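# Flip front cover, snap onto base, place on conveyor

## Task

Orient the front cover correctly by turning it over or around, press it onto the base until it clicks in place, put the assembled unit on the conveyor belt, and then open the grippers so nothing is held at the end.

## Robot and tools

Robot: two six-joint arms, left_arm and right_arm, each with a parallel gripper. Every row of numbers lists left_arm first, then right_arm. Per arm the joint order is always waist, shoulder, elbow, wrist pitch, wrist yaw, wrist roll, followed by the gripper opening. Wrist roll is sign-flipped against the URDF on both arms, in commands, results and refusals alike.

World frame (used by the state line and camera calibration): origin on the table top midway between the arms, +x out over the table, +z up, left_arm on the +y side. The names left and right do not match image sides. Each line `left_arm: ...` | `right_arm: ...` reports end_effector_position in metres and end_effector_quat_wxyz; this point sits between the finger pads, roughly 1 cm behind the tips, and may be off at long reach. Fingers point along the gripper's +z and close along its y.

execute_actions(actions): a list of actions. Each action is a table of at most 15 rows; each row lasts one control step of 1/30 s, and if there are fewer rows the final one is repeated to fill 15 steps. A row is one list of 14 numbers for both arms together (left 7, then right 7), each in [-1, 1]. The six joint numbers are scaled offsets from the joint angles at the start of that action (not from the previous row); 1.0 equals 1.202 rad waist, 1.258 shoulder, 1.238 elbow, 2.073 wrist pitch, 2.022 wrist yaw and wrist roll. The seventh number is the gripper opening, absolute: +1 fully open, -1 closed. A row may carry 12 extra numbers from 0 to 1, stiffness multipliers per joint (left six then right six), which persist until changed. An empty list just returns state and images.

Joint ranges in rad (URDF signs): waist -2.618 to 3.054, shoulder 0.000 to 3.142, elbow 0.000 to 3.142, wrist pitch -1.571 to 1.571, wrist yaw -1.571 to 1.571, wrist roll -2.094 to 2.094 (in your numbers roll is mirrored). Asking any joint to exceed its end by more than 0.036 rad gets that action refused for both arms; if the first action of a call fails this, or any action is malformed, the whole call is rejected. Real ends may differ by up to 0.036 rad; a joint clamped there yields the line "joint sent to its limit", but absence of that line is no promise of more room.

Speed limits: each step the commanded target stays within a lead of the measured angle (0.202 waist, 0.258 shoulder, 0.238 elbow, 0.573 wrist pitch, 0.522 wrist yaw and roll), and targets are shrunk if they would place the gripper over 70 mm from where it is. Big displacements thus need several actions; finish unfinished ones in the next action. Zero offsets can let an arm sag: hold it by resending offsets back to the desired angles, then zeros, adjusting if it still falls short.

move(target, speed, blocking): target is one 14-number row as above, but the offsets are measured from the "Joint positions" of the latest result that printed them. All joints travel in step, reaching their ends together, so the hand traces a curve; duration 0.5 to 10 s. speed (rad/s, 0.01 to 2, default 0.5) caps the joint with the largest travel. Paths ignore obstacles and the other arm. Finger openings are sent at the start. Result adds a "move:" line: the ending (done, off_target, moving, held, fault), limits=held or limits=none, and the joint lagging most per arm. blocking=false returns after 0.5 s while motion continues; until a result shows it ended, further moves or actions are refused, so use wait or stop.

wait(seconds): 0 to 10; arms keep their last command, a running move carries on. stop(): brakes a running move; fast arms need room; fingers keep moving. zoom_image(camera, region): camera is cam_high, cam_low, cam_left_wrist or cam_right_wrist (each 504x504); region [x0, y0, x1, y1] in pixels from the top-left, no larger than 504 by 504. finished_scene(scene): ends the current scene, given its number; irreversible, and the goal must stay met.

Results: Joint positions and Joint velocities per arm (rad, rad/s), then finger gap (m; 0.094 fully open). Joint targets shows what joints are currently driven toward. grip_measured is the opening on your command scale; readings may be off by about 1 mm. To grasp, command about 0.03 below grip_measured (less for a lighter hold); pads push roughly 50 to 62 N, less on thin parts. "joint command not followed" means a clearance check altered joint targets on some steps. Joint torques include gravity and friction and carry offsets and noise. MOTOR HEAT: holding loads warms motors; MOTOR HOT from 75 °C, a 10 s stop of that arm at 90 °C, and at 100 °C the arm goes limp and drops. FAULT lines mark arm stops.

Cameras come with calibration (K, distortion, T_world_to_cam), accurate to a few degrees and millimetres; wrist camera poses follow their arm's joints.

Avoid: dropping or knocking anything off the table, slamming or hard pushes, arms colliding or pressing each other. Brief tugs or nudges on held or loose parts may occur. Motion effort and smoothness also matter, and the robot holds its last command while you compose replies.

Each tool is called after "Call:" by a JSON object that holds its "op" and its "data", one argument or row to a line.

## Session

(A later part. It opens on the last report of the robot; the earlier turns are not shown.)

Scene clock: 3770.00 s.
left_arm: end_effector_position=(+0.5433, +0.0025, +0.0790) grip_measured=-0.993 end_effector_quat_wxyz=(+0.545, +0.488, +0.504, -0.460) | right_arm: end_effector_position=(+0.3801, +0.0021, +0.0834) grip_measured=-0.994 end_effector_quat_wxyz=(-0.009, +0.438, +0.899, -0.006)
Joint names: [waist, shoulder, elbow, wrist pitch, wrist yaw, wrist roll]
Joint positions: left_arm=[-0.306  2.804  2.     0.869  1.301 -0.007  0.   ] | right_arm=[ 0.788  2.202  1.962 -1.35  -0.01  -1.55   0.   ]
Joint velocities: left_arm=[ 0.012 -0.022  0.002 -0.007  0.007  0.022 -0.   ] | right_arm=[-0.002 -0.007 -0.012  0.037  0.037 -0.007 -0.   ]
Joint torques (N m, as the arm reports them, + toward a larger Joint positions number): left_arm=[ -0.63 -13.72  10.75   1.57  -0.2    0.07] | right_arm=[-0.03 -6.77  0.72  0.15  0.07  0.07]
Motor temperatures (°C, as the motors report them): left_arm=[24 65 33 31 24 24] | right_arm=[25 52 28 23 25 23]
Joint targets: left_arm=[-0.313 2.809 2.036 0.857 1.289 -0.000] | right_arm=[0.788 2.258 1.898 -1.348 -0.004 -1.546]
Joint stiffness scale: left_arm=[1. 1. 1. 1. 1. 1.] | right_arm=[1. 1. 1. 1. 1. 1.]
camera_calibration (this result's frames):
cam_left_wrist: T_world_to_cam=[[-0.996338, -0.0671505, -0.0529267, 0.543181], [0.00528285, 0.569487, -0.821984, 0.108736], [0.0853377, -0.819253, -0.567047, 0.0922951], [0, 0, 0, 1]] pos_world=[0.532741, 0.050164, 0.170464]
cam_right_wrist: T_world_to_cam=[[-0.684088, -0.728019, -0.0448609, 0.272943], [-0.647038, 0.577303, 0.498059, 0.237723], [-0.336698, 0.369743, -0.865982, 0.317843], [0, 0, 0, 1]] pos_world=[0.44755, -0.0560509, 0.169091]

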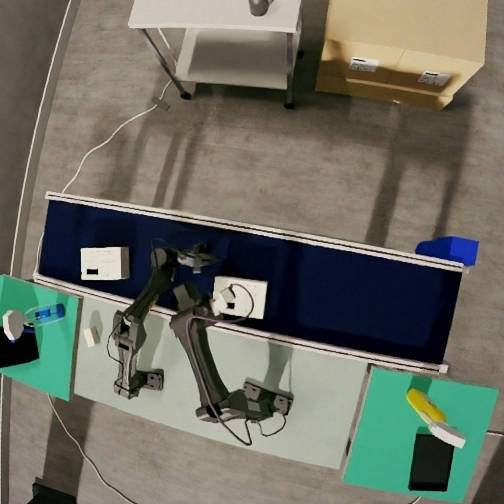

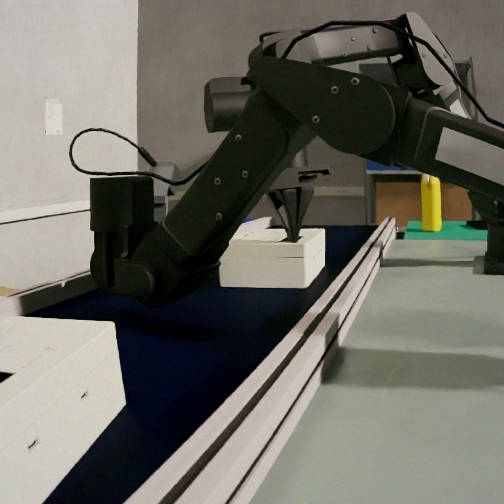

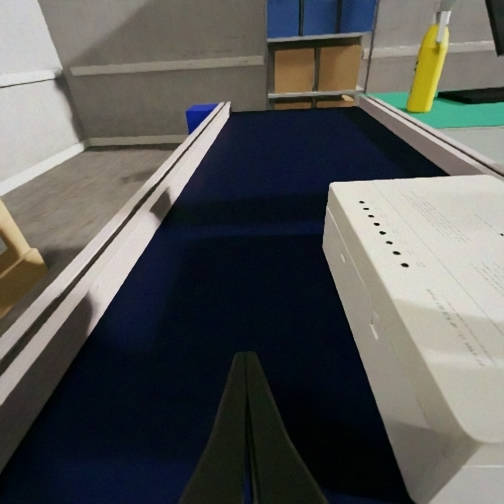

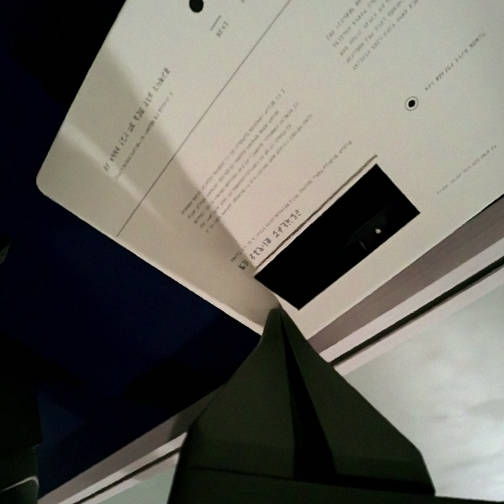

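Call:
{"op": "execute_actions", "data": {
  "actions": [
    [[-0.006,0.004,0.029,-0.006,-0.006,0.003,-1, 0,0.030,-0.035,0,0.003,0.002,-1],[-0.006,0.004,0.029,-0.006,-0.006,0.003,-1, 0,0.016,-0.015,0,0.003,0.002,-1],[-0.006,0.004,0.029,-0.006,-0.006,0.003,-1, 0,0.004,0.005,-0.003,0.003,0.002,-1],[-0.006,0.004,0.029,-0.006,-0.006,0.003,-1, 0,0,0.026,-0.007,0.003,0.002,-1],[-0.006,0.004,0.029,-0.006,-0.006,0.003,-1, 0,0,0.038,-0.011,0.003,0.002,-1],[-0.006,0.004,0.029,-0.006,-0.006,0.003,-1, 0,0,0.049,-0.014,0.003,0.002,-1],[-0.006,0.004,0.029,-0.006,-0.006,0.003,-1, 0,0,0.060,-0.017,0.003,0.002,-1],[-0.006,0.004,0.029,-0.006,-0.006,0.003,-1, 0,0,0.071,-0.020,0.003,0.002,-1]]
  ]
}}

Scene clock: 3808.63 s.
left_arm: end_effector_position=(+0.5433, +0.0025, +0.0789) grip_measured=-0.993 end_effector_quat_wxyz=(+0.545, +0.488, +0.504, -0.460) | right_arm: end_effector_position=(+0.3867, +0.0071, +0.0962) grip_measured=-0.994 end_effector_quat_wxyz=(-0.002, +0.438, +0.899, +0.008)
Joint names: [waist, shoulder, elbow, wrist pitch, wrist yaw, wrist roll]
Joint positions: left_arm=[-0.306  2.804  2.     0.868  1.301 -0.007  0.   ] | right_arm=[ 0.788  2.206  2.019 -1.371 -0.01  -1.55   0.   ]
Joint velocities: left_arm=[ 0.002 -0.002 -0.017  0.081 -0.007 -0.007 -0.   ] | right_arm=[ 0.017  0.002 -0.017 -0.066  0.022  0.007 -0.001]
Joint torques (N m, as the arm reports them, + toward a larger Joint positions number): left_arm=[ -0.66 -13.73  10.71   1.55  -0.16   0.1 ] | right_arm=[ -0.04 -11.4    8.58   0.     0.07   0.07]
Motor temperatures (°C, as the motors report them): left_arm=[24 65 33 31 24 24] | right_arm=[25 49 28 23 25 23]
Joint targets: left_arm=[-0.313 2.809 2.036 0.856 1.289 -0.000] | right_arm=[0.788 2.202 2.050 -1.392 -0.004 -1.546]
Joint stiffness scale: left_arm=[1. 1. 1. 1. 1. 1.] | right_arm=[1. 1. 1. 1. 1. 1.]
camera_calibration (this result's frames):
cam_left_wrist: T_world_to_cam=[[-0.996358, -0.0671472, -0.0525562, 0.543162], [0.00497369, 0.569539, -0.821949, 0.108865], [0.0851244, -0.819217, -0.567131, 0.0923915], [0, 0, 0, 1]] pos_world=[0.532778, 0.0501577, 0.170426]
cam_right_wrist: T_world_to_cam=[[-0.682534, -0.726853, -0.0763668, 0.284145], [-0.659732, 0.56778, 0.49232, 0.238303], [-0.314485, 0.386407, -0.867058, 0.32072], [0, 0, 0, 1]] pos_world=[0.452016, -0.0527005, 0.182461]

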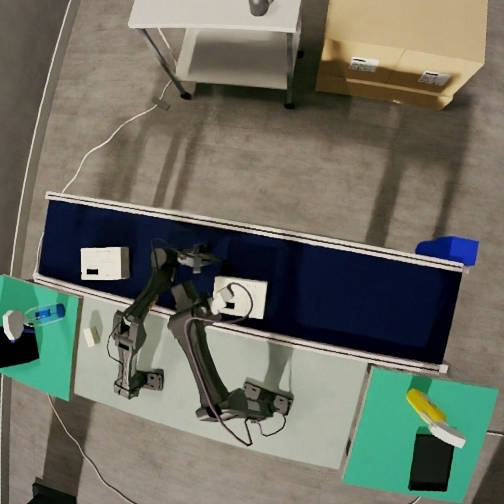

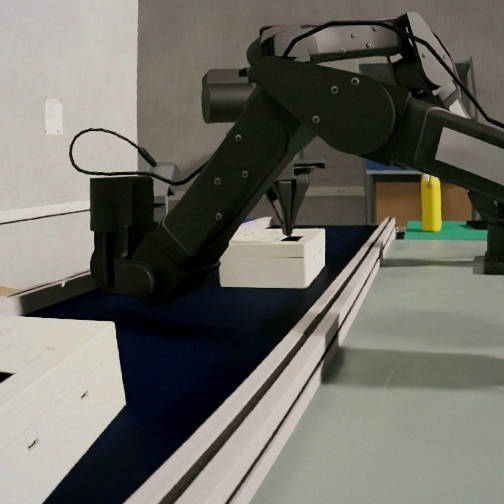

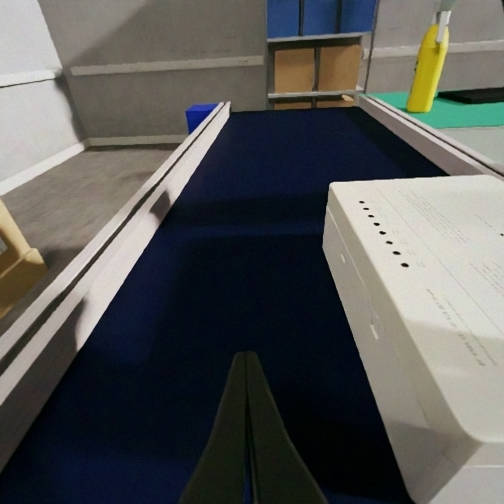

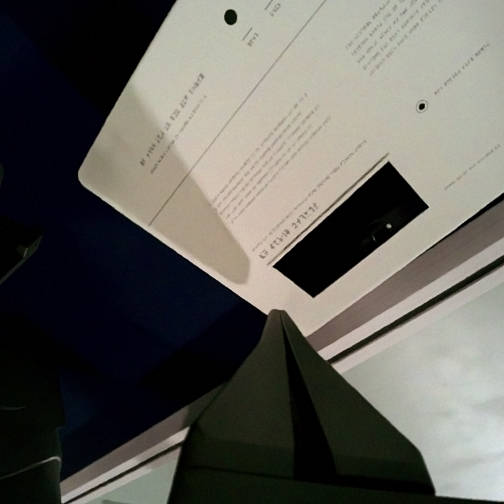

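Call:
{"op": "zoom_image", "data": {
  "camera": "cam_low",
  "region": [215, 225, 335, 285]
}}

Region (215, 225, 335, 285) of cam_low's 504x504 image, scaled by 4.200, with more detail than that image has.

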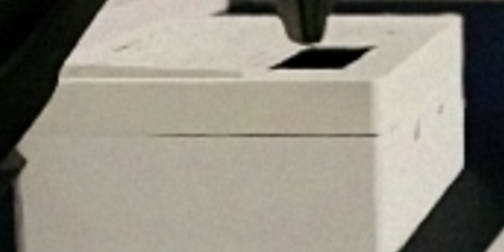

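Call:
{"op": "move", "data": {
  "target": [0.06,0.004,0.029,-0.006,-0.006,0.003,-1, -0.048,0.1463,0.2715,-0.0753,0.003,0.002,-1],
  "speed": 0.4
}}

Scene clock: 3840.80 s.
left_arm: end_effector_position=(+0.5601, +0.0406, +0.0789) grip_measured=-0.993 end_effector_quat_wxyz=(+0.560, +0.470, +0.520, -0.441) | right_arm: end_effector_position=(+0.4223, +0.0041, +0.0930) grip_measured=-0.994 end_effector_quat_wxyz=(-0.007, +0.461, +0.887, -0.002)
Joint names: [waist, shoulder, elbow, wrist pitch, wrist yaw, wrist roll]
Joint positions: left_arm=[-0.239  2.804  2.     0.868  1.301 -0.007  0.   ] | right_arm=[ 0.736  2.39   2.32  -1.511 -0.01  -1.55   0.   ]
Joint velocities: left_arm=[-0.017  0.017  0.027  0.022  0.022  0.081  0.001] | right_arm=[ 0.002 -0.002  0.007 -0.007 -0.007  0.051 -0.001]
Joint torques (N m, as the arm reports them, + toward a larger Joint positions number): left_arm=[  0.38 -13.7   10.63   1.56  -0.18   0.09] | right_arm=[ -0.7  -12.3    8.75  -0.03   0.08   0.07]
Motor temperatures (°C, as the motors report them): left_arm=[24 66 33 31 24 24] | right_arm=[25 55 32 23 25 23]
Joint targets: left_arm=[-0.234 2.809 2.036 0.856 1.289 -0.000] | right_arm=[0.730 2.390 2.355 -1.527 -0.004 -1.546]
Joint stiffness scale: left_arm=[1. 1. 1. 1. 1. 1.] | right_arm=[1. 1. 1. 1. 1. 1.]
move: off_target (left_arm, right_arm); limits=none; left_arm: farthest joint: the elbow, 0.036 radians from its target (0.036 radians at the start); right_arm: farthest joint: the elbow, 0.035 radians from its target (0.336 radians at the start)
camera_calibration (this result's frames):
cam_left_wrist: T_world_to_cam=[[-0.989628, -0.133839, -0.05218, 0.561301], [-0.033561, 0.568601, -0.821929, 0.10863], [0.139676, -0.811653, -0.567196, 0.0913551], [0, 0, 0, 1]] pos_world=[0.546365, 0.0875054, 0.170391]
cam_right_wrist: T_world_to_cam=[[-0.72061, -0.691326, -0.0528085, 0.319745], [-0.619429, 0.607703, 0.496997, 0.247413], [-0.311495, 0.390852, -0.866144, 0.328903], [0, 0, 0, 1]] pos_world=[0.486118, -0.0578579, 0.1788]

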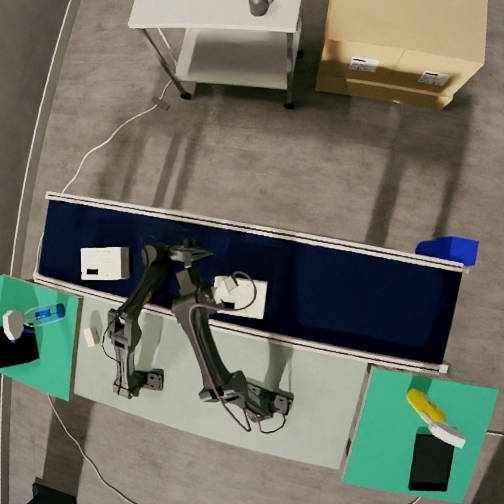

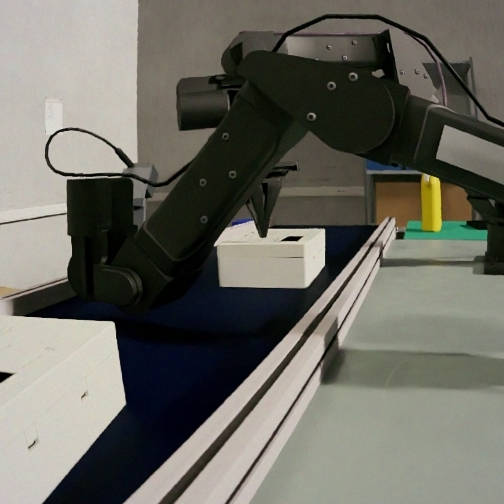

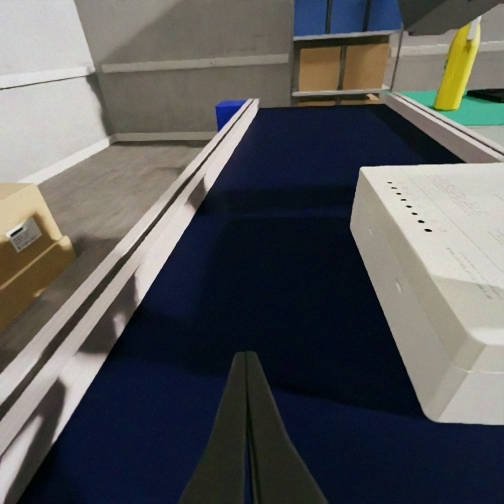

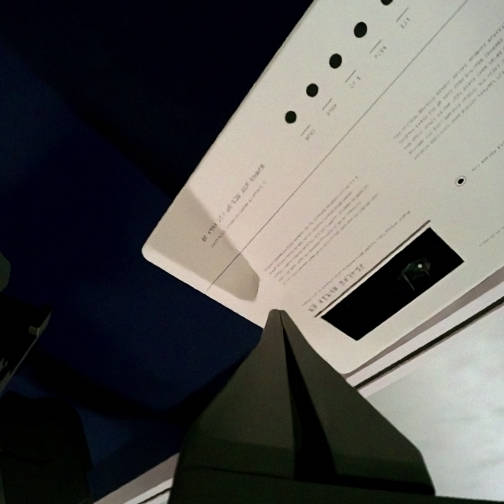

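Call:
{"op": "execute_actions", "data": {
  "actions": [
    [[0.004,0.004,0.029,-0.006,-0.006,0.003,-1, 0,0,0.012,0.002,0.003,0.002,-1],[0.004,0.004,0.029,-0.006,-0.006,0.003,-1, 0,0,-0.008,0.005,0.003,0.002,-1],[0.004,0.004,0.029,-0.006,-0.006,0.003,-1, 0,0,-0.017,0.008,0.003,0.002,-1],[0.004,0.004,0.029,-0.006,-0.006,0.003,-1, 0,0,-0.024,0.011,0.003,0.002,-1],[0.004,0.004,0.029,-0.006,-0.006,0.003,-1, 0,0,-0.030,0.013,0.003,0.002,-1],[0.004,0.004,0.029,-0.006,-0.006,0.003,-1, 0,0,-0.034,0.015,0.003,0.002,-1],[0.004,0.004,0.029,-0.006,-0.006,0.003,-1, 0,0,-0.038,0.016,0.003,0.002,-1]],
    [[0.004,0.004,0.029,-0.006,-0.006,0.003,-1, 0,0.004,-0.015,0.001,0.003,0.002,-1],[0.004,0.004,0.029,-0.006,-0.006,0.003,-1, 0,0.009,-0.020,0.001,0.003,0.002,-1],[0.004,0.004,0.029,-0.006,-0.006,0.003,-1, 0,0.014,-0.025,0.002,0.003,0.002,-1],[0.004,0.004,0.029,-0.006,-0.006,0.003,-1, 0,0.019,-0.030,0.002,0.003,0.002,-1],[0.004,0.004,0.029,-0.006,-0.006,0.003,-1, 0,0.024,-0.035,0.003,0.003,0.002,-1],[0.004,0.004,0.029,-0.006,-0.006,0.003,-1, 0,0.028,-0.040,0.003,0.003,0.002,-1],[0.004,0.004,0.029,-0.006,-0.006,0.003,-1, 0,0.032,-0.044,0.004,0.003,0.002,-1],[0.004,0.004,0.029,-0.006,-0.006,0.003,-1, 0,0.036,-0.048,0.004,0.003,0.002,-1]],
    [[0.004,0.004,0.029,-0.006,-0.006,0.003,-1, 0,0.036,-0.048,0.004,0.003,0.002,-1]]
  ]
}}

Call:
{"op": "zoom_image", "data": {
  "camera": "cam_low",
  "region": [215, 225, 335, 285]
}}

Scene clock: 3865.20 s.
left_arm: end_effector_position=(+0.5601, +0.0406, +0.0788) grip_measured=-0.993 end_effector_quat_wxyz=(+0.560, +0.470, +0.520, -0.441) | right_arm: end_effector_position=(+0.4217, +0.0037, +0.0844) grip_measured=-0.994 end_effector_quat_wxyz=(-0.009, +0.461, +0.887, -0.006)
Joint names: [waist, shoulder, elbow, wrist pitch, wrist yaw, wrist roll]
Joint positions: left_arm=[-0.239  2.804  2.     0.867  1.301 -0.007  0.   ] | right_arm=[ 0.736  2.391  2.286 -1.485 -0.01  -1.55   0.   ]
Joint velocities: left_arm=[ 0.012  0.007 -0.027 -0.022  0.022  0.037  0.   ] | right_arm=[-0.002  0.017 -0.002 -0.051 -0.022  0.037  0.001]
Joint torques (N m, as the arm reports them, + toward a larger Joint positions number): left_arm=[  0.44 -13.67  10.76   1.56  -0.18   0.09] | right_arm=[-0.03 -8.77  1.08  0.21  0.07  0.07]
Motor temperatures (°C, as the motors report them): left_arm=[24 66 33 31 24 24] | right_arm=[25 58 32 23 25 23]
Joint targets: left_arm=[-0.234 2.809 2.036 0.855 1.289 -0.000] | right_arm=[0.736 2.436 2.226 -1.477 -0.004 -1.546]
Joint stiffness scale: left_arm=[1. 1. 1. 1. 1. 1.] | right_arm=[1. 1. 1. 1. 1. 1.]
camera_calibration (this result's frames):
cam_left_wrist: T_world_to_cam=[[-0.989687, -0.133833, -0.0510686, 0.561247], [-0.0344968, 0.568696, -0.821824, 0.109032], [0.13903, -0.811587, -0.567448, 0.0916559], [0, 0, 0, 1]] pos_world=[0.546477, 0.087494, 0.170278]
cam_right_wrist: T_world_to_cam=[[-0.720949, -0.691554, -0.044551, 0.318047], [-0.615962, 0.610033, 0.498449, 0.249971], [-0.317527, 0.386798, -0.865774, 0.323954], [0, 0, 0, 1]] pos_world=[0.486133, -0.0578483, 0.170043]

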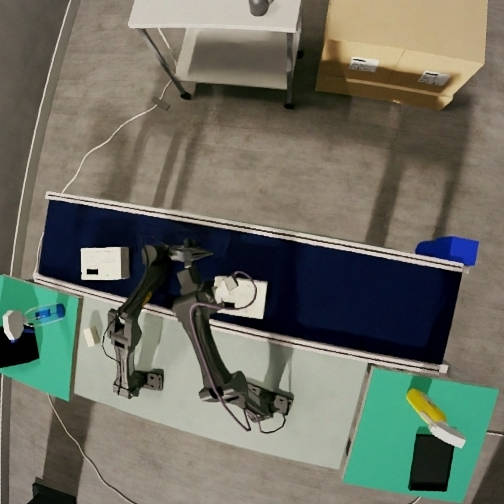

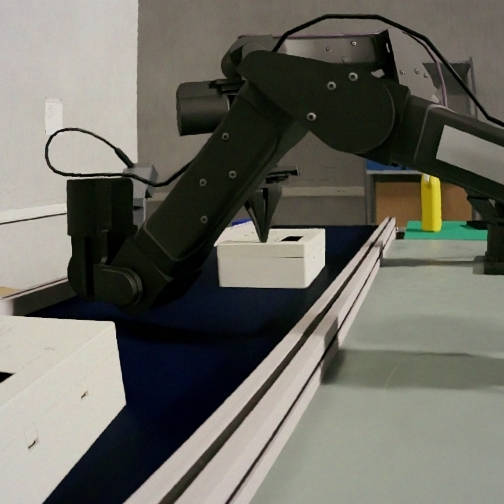

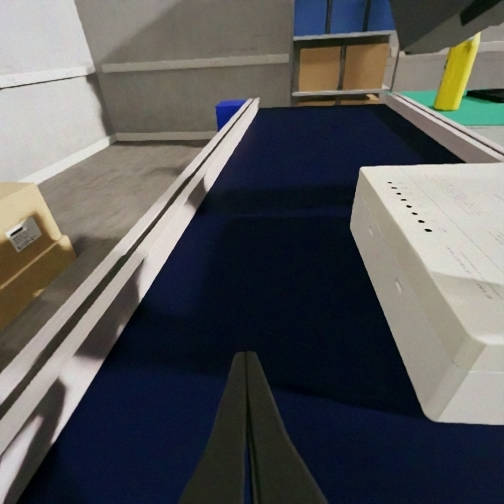

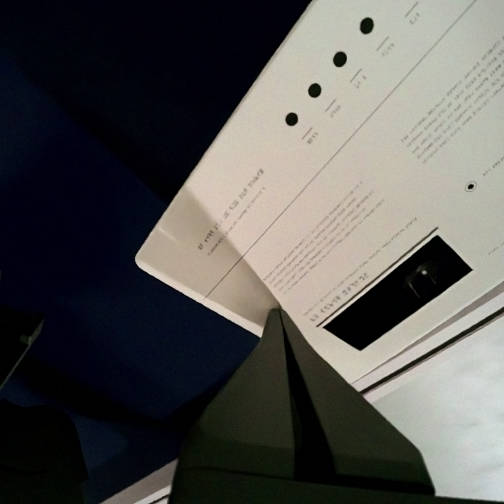

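Region (215, 225, 335, 285) of cam_low's 504x504 image, scaled by 4.200, with more detail than that image has.

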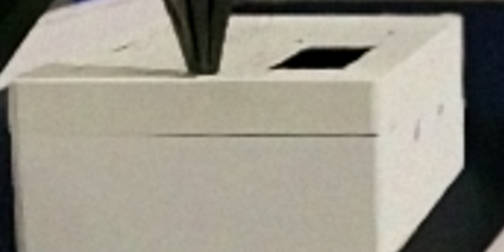

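Call:
{"op": "execute_actions", "data": {
  "actions": []
}}

Scene clock: 3880.63 s.
left_arm: end_effector_position=(+0.5601, +0.0406, +0.0788) grip_measured=-0.993 end_effector_quat_wxyz=(+0.560, +0.470, +0.520, -0.441) | right_arm: end_effector_position=(+0.4217, +0.0037, +0.0844) grip_measured=-0.994 end_effector_quat_wxyz=(-0.009, +0.461, +0.887, -0.006)
Joint names: [waist, shoulder, elbow, wrist pitch, wrist yaw, wrist roll]
Joint positions: left_arm=[-0.239  2.804  2.     0.867  1.301 -0.007  0.   ] | right_arm=[ 0.736  2.391  2.286 -1.485 -0.01  -1.55   0.   ]
Joint velocities: left_arm=[-0.027  0.017 -0.012 -0.007  0.022 -0.037 -0.   ] | right_arm=[-0.017 -0.012 -0.012  0.007 -0.037 -0.022 -0.   ]
Joint torques (N m, as the arm reports them, + toward a larger Joint positions number): left_arm=[  0.41 -13.77  10.73   1.56  -0.2    0.08] | right_arm=[-0.03 -8.78  1.08  0.21  0.07  0.06]
Motor temperatures (°C, as the motors report them): left_arm=[24 66 33 31 24 24] | right_arm=[25 54 30 23 25 23]
Joint targets: left_arm=[-0.234 2.809 2.036 0.855 1.289 -0.000] | right_arm=[0.736 2.436 2.226 -1.477 -0.004 -1.546]
Joint stiffness scale: left_arm=[1. 1. 1. 1. 1. 1.] | right_arm=[1. 1. 1. 1. 1. 1.]
camera_calibration (this result's frames):
cam_left_wrist: T_world_to_cam=[[-0.989687, -0.133833, -0.0510686, 0.561247], [-0.0344968, 0.568696, -0.821824, 0.109032], [0.13903, -0.811587, -0.567448, 0.0916559], [0, 0, 0, 1]] pos_world=[0.546477, 0.087494, 0.170278]
cam_right_wrist: T_world_to_cam=[[-0.720949, -0.691554, -0.044551, 0.318047], [-0.615962, 0.610033, 0.498449, 0.249971], [-0.317527, 0.386798, -0.865774, 0.323954], [0, 0, 0, 1]] pos_world=[0.486133, -0.0578483, 0.170043]

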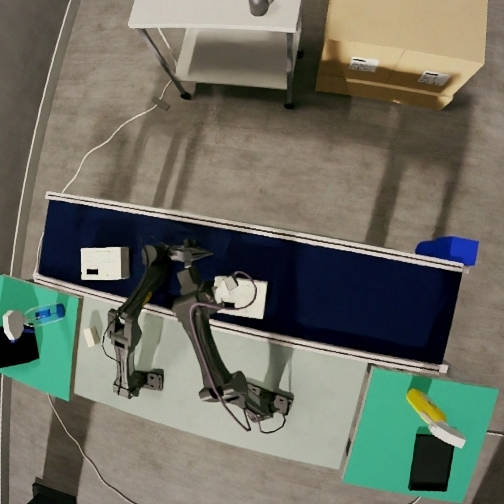

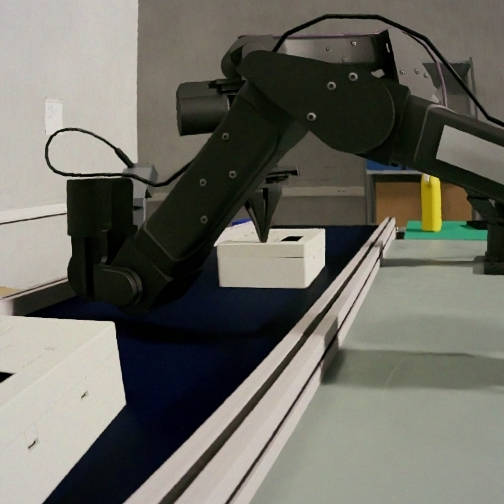

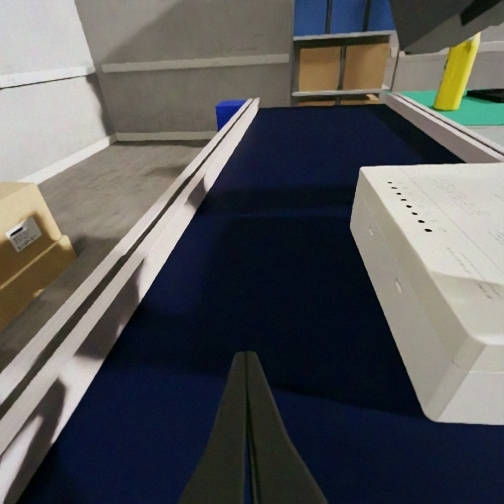

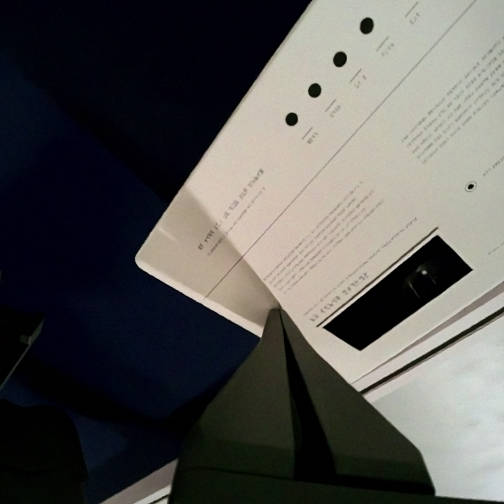

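Call:
{"op": "move", "data": {
  "target": [0.004,0.004,0.029,-0.006,-0.006,0.003,-1, 0,0,0.148,-0.070,0,0,-1],
  "speed": 0.3
}}

action 0: the call would take right_arm's wrist pitch more than 0.036 radians past the lower end of its range (-1.571 radians), so nothing of the call was run and nothing moved. Give that joint a number nearer 0 in that row, or first move the joint away from that end.

Call:
{"op": "move", "data": {
  "target": [0.004,0.004,0.029,-0.006,-0.006,0.003,-1, 0,-0.087,0.027,-0.036,0,0,-1],
  "speed": 0.25
}}

Scene clock: 3902.03 s.
left_arm: end_effector_position=(+0.5601, +0.0406, +0.0787) grip_measured=-0.993 end_effector_quat_wxyz=(+0.560, +0.470, +0.520, -0.441) | right_arm: end_effector_position=(+0.4117, -0.0030, +0.1240) grip_measured=-0.994 end_effector_quat_wxyz=(-0.000, +0.461, +0.887, +0.011)
Joint names: [waist, shoulder, elbow, wrist pitch, wrist yaw, wrist roll]
Joint positions: left_arm=[-0.239  2.804  2.     0.867  1.301 -0.007  0.   ] | right_arm=[ 0.736  2.299  2.286 -1.539 -0.01  -1.55   0.   ]
Joint velocities: left_arm=[-0.012 -0.007  0.012  0.007  0.007 -0.081  0.001] | right_arm=[ 0.017 -0.002  0.012 -0.066 -0.022  0.066  0.001]
Joint torques (N m, as the arm reports them, + toward a larger Joint positions number): left_arm=[  0.42 -13.75  10.68   1.54  -0.2    0.09] | right_arm=[ -0.02 -12.92   8.52   0.04   0.01   0.02]
Motor temperatures (°C, as the motors report them): left_arm=[24 66 34 31 24 24] | right_arm=[25 53 29 23 25 23]
Joint targets: left_arm=[-0.234 2.809 2.036 0.854 1.289 -0.000] | right_arm=[0.736 2.281 2.319 -1.555 -0.010 -1.550]
Joint stiffness scale: left_arm=[1. 1. 1. 1. 1. 1.] | right_arm=[1. 1. 1. 1. 1. 1.]
joint sent to its limit (right arm) — the command would take the wrist pitch past its lower limit, so that joint was sent only as far as its limit.
move: off_target (left_arm, right_arm); limits=none; left_arm: farthest joint: the elbow, 0.036 radians from its target (0.036 radians at the start); right_arm: farthest joint: the elbow, 0.034 radians from its target (0.034 radians at the start)
camera_calibration (this result's frames):
cam_left_wrist: T_world_to_cam=[[-0.989706, -0.133831, -0.0506981, 0.561229], [-0.0348087, 0.568727, -0.821789, 0.109167], [0.138815, -0.811565, -0.567532, 0.0917561], [0, 0, 0, 1]] pos_world=[0.546515, 0.0874902, 0.17024]
cam_right_wrist: T_world_to_cam=[[-0.718971, -0.690225, -0.0816766, 0.31175], [-0.631481, 0.599603, 0.491638, 0.235382], [-0.290367, 0.405051, -0.866961, 0.346673], [0, 0, 0, 1]] pos_world=[0.47344, -0.0663783, 0.210292]

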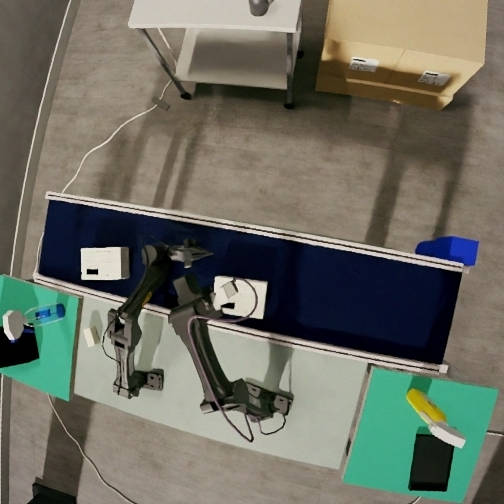

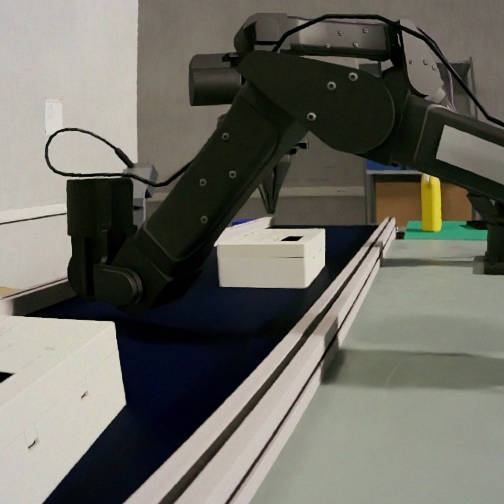

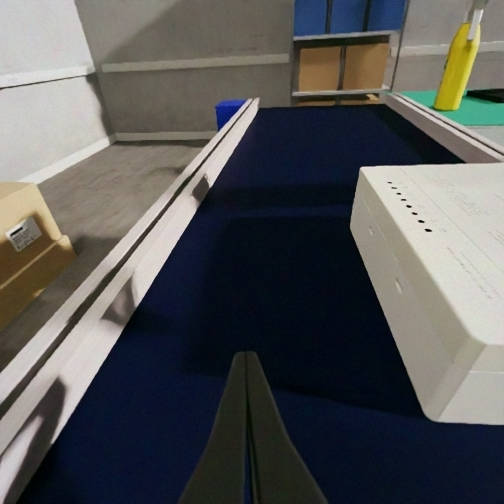

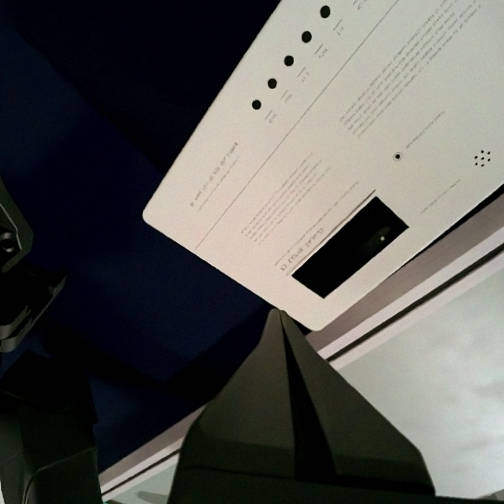

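Call:
{"op": "zoom_image", "data": {
  "camera": "cam_low",
  "region": [200, 210, 350, 300]
}}

Call:
{"op": "zoom_image", "data": {
  "camera": "cam_left_wrist",
  "region": [340, 150, 504, 430]
}}

Region (200, 210, 350, 300) of cam_low's 504x504 image, scaled by 3.360, with more detail than that image has; it fills the top 302 rows of this view, and the rest is white.

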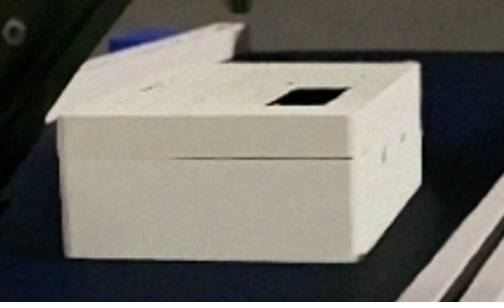

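Region (340, 150, 504, 430) of cam_left_wrist's 504x504 image, scaled by 1.800, with more detail than that image has; it fills the left 295 columns of this view, and the rest is white.

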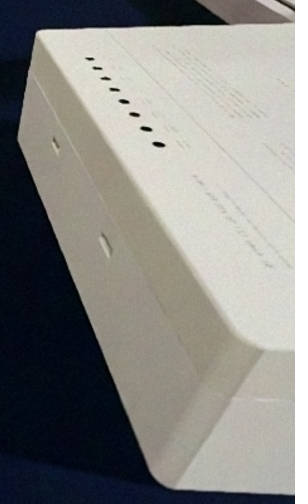

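Call:
{"op": "move", "data": {
  "target": [0.004,0.004,0.029,-0.006,-0.006,0.003,-1, -0.088,-0.166,-0.332,0.0815,0,0,-1],
  "speed": 0.4
}}

Scene clock: 3962.80 s.
left_arm: end_effector_position=(+0.5601, +0.0406, +0.0787) grip_measured=-0.993 end_effector_quat_wxyz=(+0.560, +0.470, +0.520, -0.442) | right_arm: end_effector_position=(+0.3947, -0.0627, +0.0972) grip_measured=-0.994 end_effector_quat_wxyz=(-0.016, +0.505, +0.863, -0.014)
Joint names: [waist, shoulder, elbow, wrist pitch, wrist yaw, wrist roll]
Joint positions: left_arm=[-0.239  2.804  2.     0.866  1.301 -0.007  0.   ] | right_arm=[ 0.636  2.122  1.89  -1.379 -0.012 -1.55   0.   ]
Joint velocities: left_arm=[-0.002  0.002  0.002 -0.007 -0.081  0.007 -0.   ] | right_arm=[-0.002  0.007 -0.012 -0.125  0.022  0.022 -0.   ]
Joint torques (N m, as the arm reports them, + toward a larger Joint positions number): left_arm=[  0.42 -13.74  10.71   1.56  -0.18   0.08] | right_arm=[ -0.53 -12.88   4.74   0.19   0.02   0.01]
Motor temperatures (°C, as the motors report them): left_arm=[24 66 34 31 24 24] | right_arm=[25 61 33 23 25 23]
Joint targets: left_arm=[-0.234 2.809 2.036 0.854 1.289 -0.000] | right_arm=[0.630 2.090 1.875 -1.370 -0.010 -1.550]
Joint stiffness scale: left_arm=[1. 1. 1. 1. 1. 1.] | right_arm=[1. 1. 1. 1. 1. 1.]
move: off_target (left_arm, right_arm); limits=none; left_arm: farthest joint: the elbow, 0.036 radians from its target (0.036 radians at the start); right_arm: farthest joint: the shoulder, 0.032 radians from its target (0.209 radians at the start)
camera_calibration (this result's frames):
cam_left_wrist: T_world_to_cam=[[-0.989726, -0.133829, -0.0503276, 0.561211], [-0.0351206, 0.568759, -0.821754, 0.109301], [0.138599, -0.811544, -0.567615, 0.0918564], [0, 0, 0, 1]] pos_world=[0.546552, 0.0874864, 0.170202]
cam_right_wrist: T_world_to_cam=[[-0.787507, -0.615849, -0.0237156, 0.282231], [-0.541782, 0.673427, 0.502959, 0.241724], [-0.293776, 0.408932, -0.863985, 0.343978], [0, 0, 0, 1]] pos_world=[0.454274, -0.129636, 0.182308]

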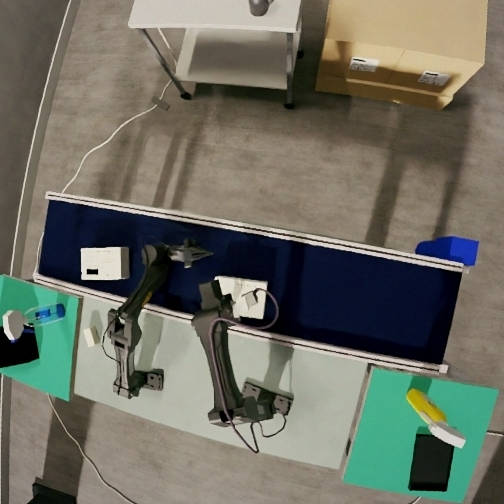

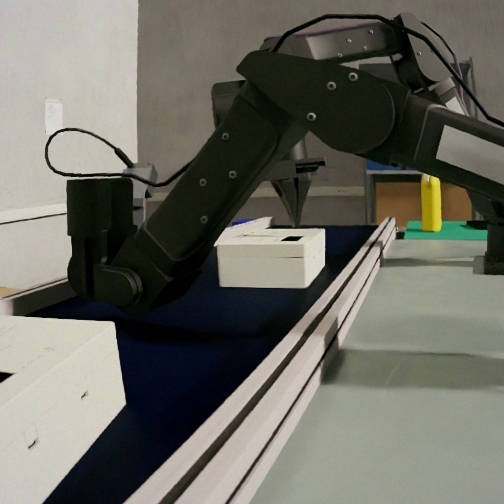

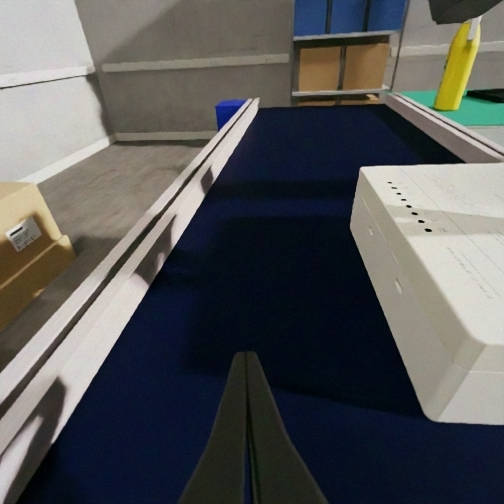

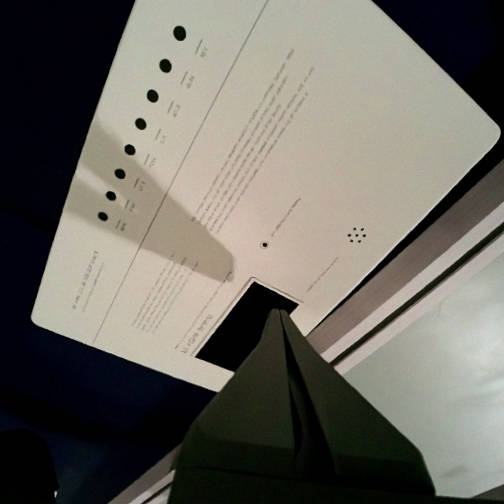

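Call:
{"op": "execute_actions", "data": {
  "actions": [
    [[0.004,0.004,0.029,-0.006,-0.006,0.003,-1,-0.018,-0.025,-0.012,0,0,0,-1],[0.004,0.004,0.029,-0.006,-0.006,0.003,-1,-0.018,-0.025,-0.012,0,0,0,-1],[0.004,0.004,0.029,-0.006,-0.006,0.003,-1,-0.036,-0.025,-0.012,0,0,0,-1],[0.004,0.004,0.029,-0.006,-0.006,0.003,-1,-0.036,-0.025,-0.012,0,0,0,-1],[0.004,0.004,0.029,-0.006,-0.006,0.003,-1,-0.054,-0.025,-0.012,0,0,0,-1]],
    [[0.004,0.004,0.029,-0.006,-0.006,0.003,-1,0,-0.01,-0.012,0,0,0,-1],[0.004,0.004,0.029,-0.006,-0.006,0.003,-1,0,0.0,-0.012,0,0,0,-1],[0.004,0.004,0.029,-0.006,-0.006,0.003,-1,0,0.005,-0.012,0,0,0,-1],[0.004,0.004,0.029,-0.006,-0.006,0.003,-1,0,0.01,-0.012,0,0,0,-1],[0.004,0.004,0.029,-0.006,-0.006,0.003,-1,0,0.015,-0.012,0,0,0,-1],[0.004,0.004,0.029,-0.006,-0.006,0.003,-1,0,0.02,-0.012,0,0,0,-1]],
    [[0.004,0.004,0.029,-0.006,-0.006,0.003,-1,0,0.012,-0.015,0,0,0,-1],[0.004,0.004,0.029,-0.006,-0.006,0.003,-1,0,0.02,-0.02,0,0,0,-1],[0.004,0.004,0.029,-0.006,-0.006,0.003,-1,0,0.028,-0.025,0,0,0,-1]],
    [[0.004,0.004,0.029,-0.006,-0.006,0.003,-1,0,0.025,-0.025,0,0,0,-1],[0.004,0.004,0.029,-0.006,-0.006,0.003,-1,0,0.033,-0.035,0,0,0,-1],[0.004,0.004,0.029,-0.006,-0.006,0.003,-1,0,0.04,-0.045,0,0,0,-1]]
  ]
}}

Scene clock: 4004.37 s.
left_arm: end_effector_position=(+0.5601, +0.0406, +0.0785) grip_measured=-0.993 end_effector_quat_wxyz=(+0.559, +0.470, +0.521, -0.442) | right_arm: end_effector_position=(+0.4053, -0.0870, +0.0835) grip_measured=-0.994 end_effector_quat_wxyz=(-0.028, +0.534, +0.845, -0.028)
Joint names: [waist, shoulder, elbow, wrist pitch, wrist yaw, wrist roll]
Joint positions: left_arm=[-0.239  2.804  2.     0.865  1.301 -0.007  0.   ] | right_arm=[ 0.567  2.157  1.887 -1.379 -0.016 -1.55   0.   ]
Joint velocities: left_arm=[ 0.007 -0.002  0.017  0.051  0.051  0.051  0.001] | right_arm=[ 0.002  0.002  0.012  0.081  0.022  0.007 -0.   ]
Joint torques (N m, as the arm reports them, + toward a larger Joint positions number): left_arm=[  0.53 -13.63  10.67   1.55  -0.18   0.07] | right_arm=[-0.03 -6.76  1.55  0.   -0.01  0.01]
Motor temperatures (°C, as the motors report them): left_arm=[24 67 34 31 24 24] | right_arm=[25 62 30 23 25 23]
Joint targets: left_arm=[-0.234 2.809 2.036 0.853 1.289 -0.000] | right_arm=[0.567 2.207 1.834 -1.379 -0.016 -1.550]
Joint stiffness scale: left_arm=[1. 1. 1. 1. 1. 1.] | right_arm=[1. 1. 1. 1. 1. 1.]
camera_calibration (this result's frames):
cam_left_wrist: T_world_to_cam=[[-0.989801, -0.133822, -0.0488456, 0.561138], [-0.036368, 0.568885, -0.821612, 0.109836], [0.137737, -0.811456, -0.56795, 0.0922576], [0, 0, 0, 1]] pos_world=[0.546702, 0.0874712, 0.17005]
cam_right_wrist: T_world_to_cam=[[-0.828043, -0.560543, 0.0116411, 0.293548], [-0.476571, 0.714631, 0.512037, 0.247156], [-0.295338, 0.418441, -0.858884, 0.346235], [0, 0, 0, 1]] pos_world=[0.463114, -0.156958, 0.167405]

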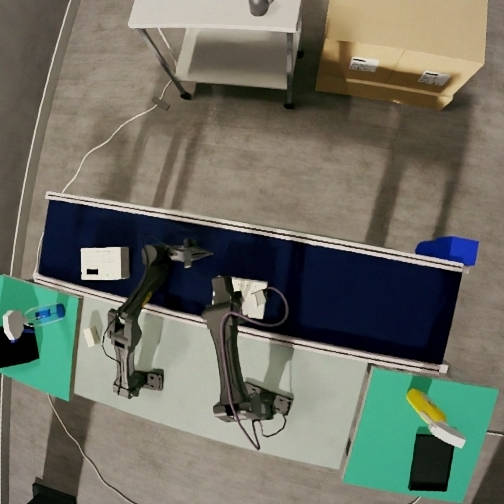

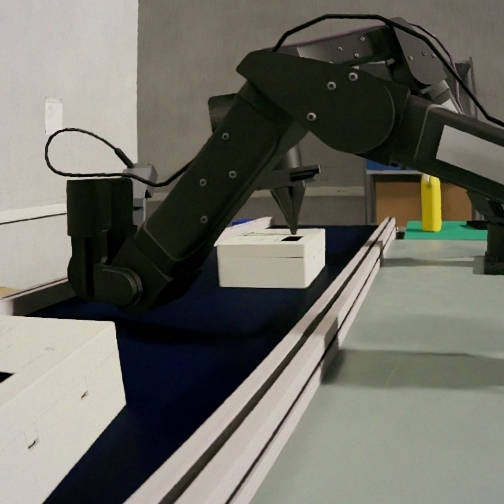

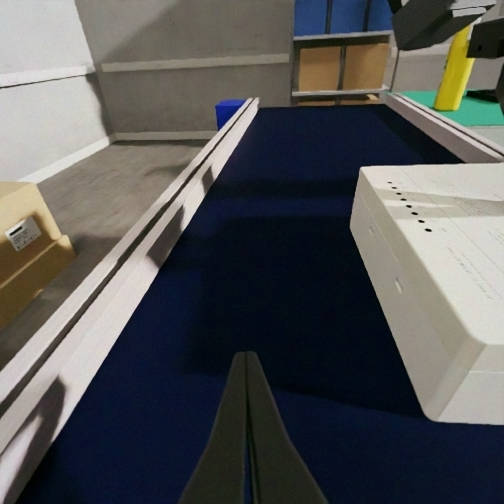

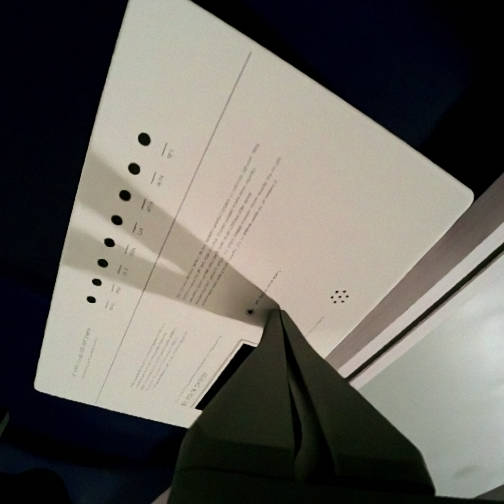

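Call:
{"op": "move", "data": {
  "target": [0.004,0.004,0.029,-0.006,-0.006,0.003,-1, 0,-0.143,0.027,-0.07,0,0,-1],
  "speed": 0.3
}}

Scene clock: 4010.63 s.
left_arm: end_effector_position=(+0.5601, +0.0406, +0.0785) grip_measured=-0.993 end_effector_quat_wxyz=(+0.559, +0.470, +0.521, -0.442) | right_arm: end_effector_position=(+0.3767, -0.0999, +0.1438) grip_measured=-0.994 end_effector_quat_wxyz=(-0.019, +0.534, +0.845, -0.015)
Joint names: [waist, shoulder, elbow, wrist pitch, wrist yaw, wrist roll]
Joint positions: left_arm=[-0.239  2.804  2.     0.864  1.301 -0.007  0.   ] | right_arm=[ 0.567  1.997  1.887 -1.508 -0.016 -1.55   0.   ]
Joint velocities: left_arm=[-0.012 -0.027  0.017  0.007 -0.11   0.007 -0.   ] | right_arm=[ 0.017 -0.002  0.007  0.066 -0.022 -0.037  0.   ]
Joint torques (N m, as the arm reports them, + toward a larger Joint positions number): left_arm=[  0.42 -13.77  10.62   1.54  -0.15   0.1 ] | right_arm=[ -0.03 -10.88   8.46  -0.11  -0.01   0.02]
Motor temperatures (°C, as the motors report them): left_arm=[24 67 34 31 24 24] | right_arm=[25 59 30 23 25 23]
Joint targets: left_arm=[-0.234 2.809 2.036 0.852 1.289 -0.000] | right_arm=[0.567 1.977 1.921 -1.524 -0.016 -1.550]
Joint stiffness scale: left_arm=[1. 1. 1. 1. 1. 1.] | right_arm=[1. 1. 1. 1. 1. 1.]
move: off_target (left_arm, right_arm); limits=none; left_arm: farthest joint: the elbow, 0.036 radians from its target (0.036 radians at the start); right_arm: farthest joint: the elbow, 0.033 radians from its target (0.033 radians at the start)
camera_calibration (this result's frames):
cam_left_wrist: T_world_to_cam=[[-0.989819, -0.13382, -0.0484751, 0.561119], [-0.0366799, 0.568917, -0.821577, 0.10997], [0.137522, -0.811435, -0.568033, 0.0923579], [0, 0, 0, 1]] pos_world=[0.546739, 0.0874675, 0.170012]
cam_right_wrist: T_world_to_cam=[[-0.827942, -0.560498, -0.0187992, 0.266321], [-0.490936, 0.708169, 0.507423, 0.217269], [-0.271097, 0.429346, -0.861492, 0.38731], [0, 0, 0, 1]] pos_world=[0.432162, -0.170882, 0.228424]

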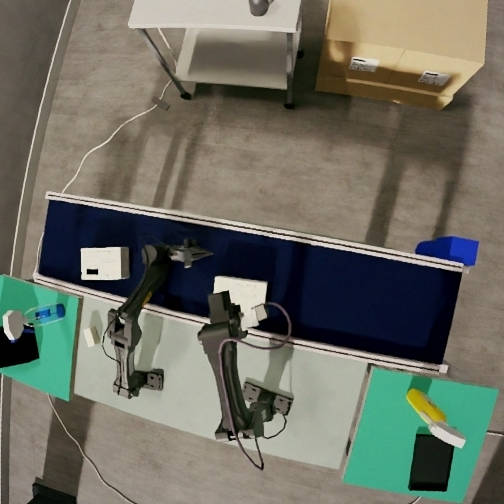

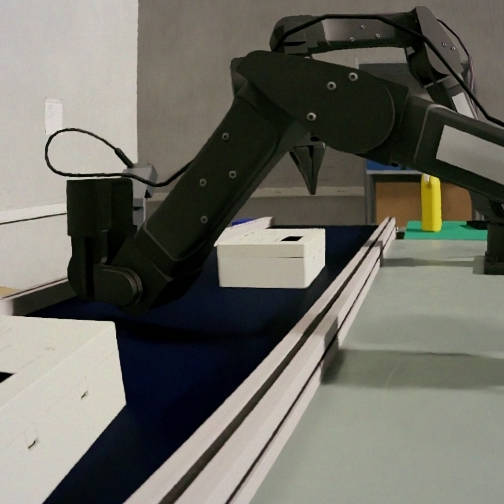

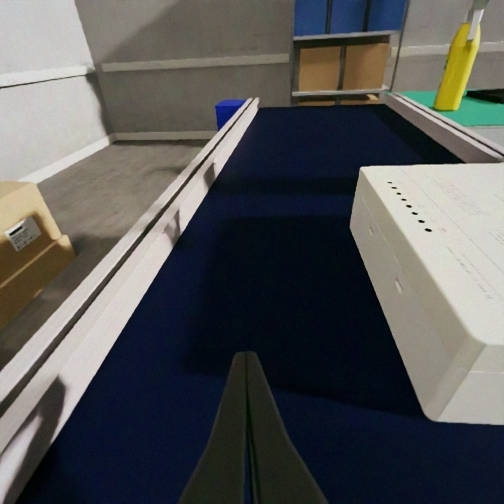

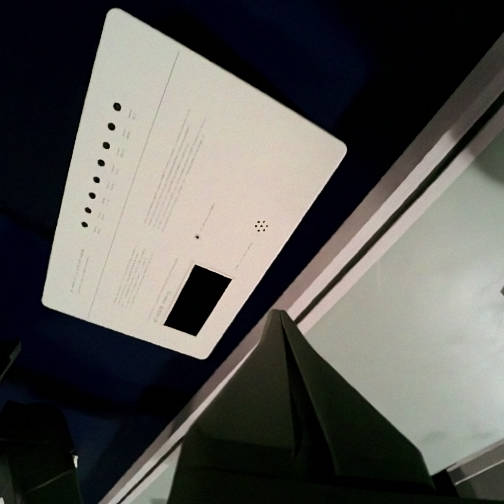

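The right gripper is now 6 cm above the unit, neither arm is touching it, and the cover sits flush on the conveyor belt.

Call:
{"op": "finished_scene", "data": {
  "scene": 2
}}

The scene is finished: the task was done.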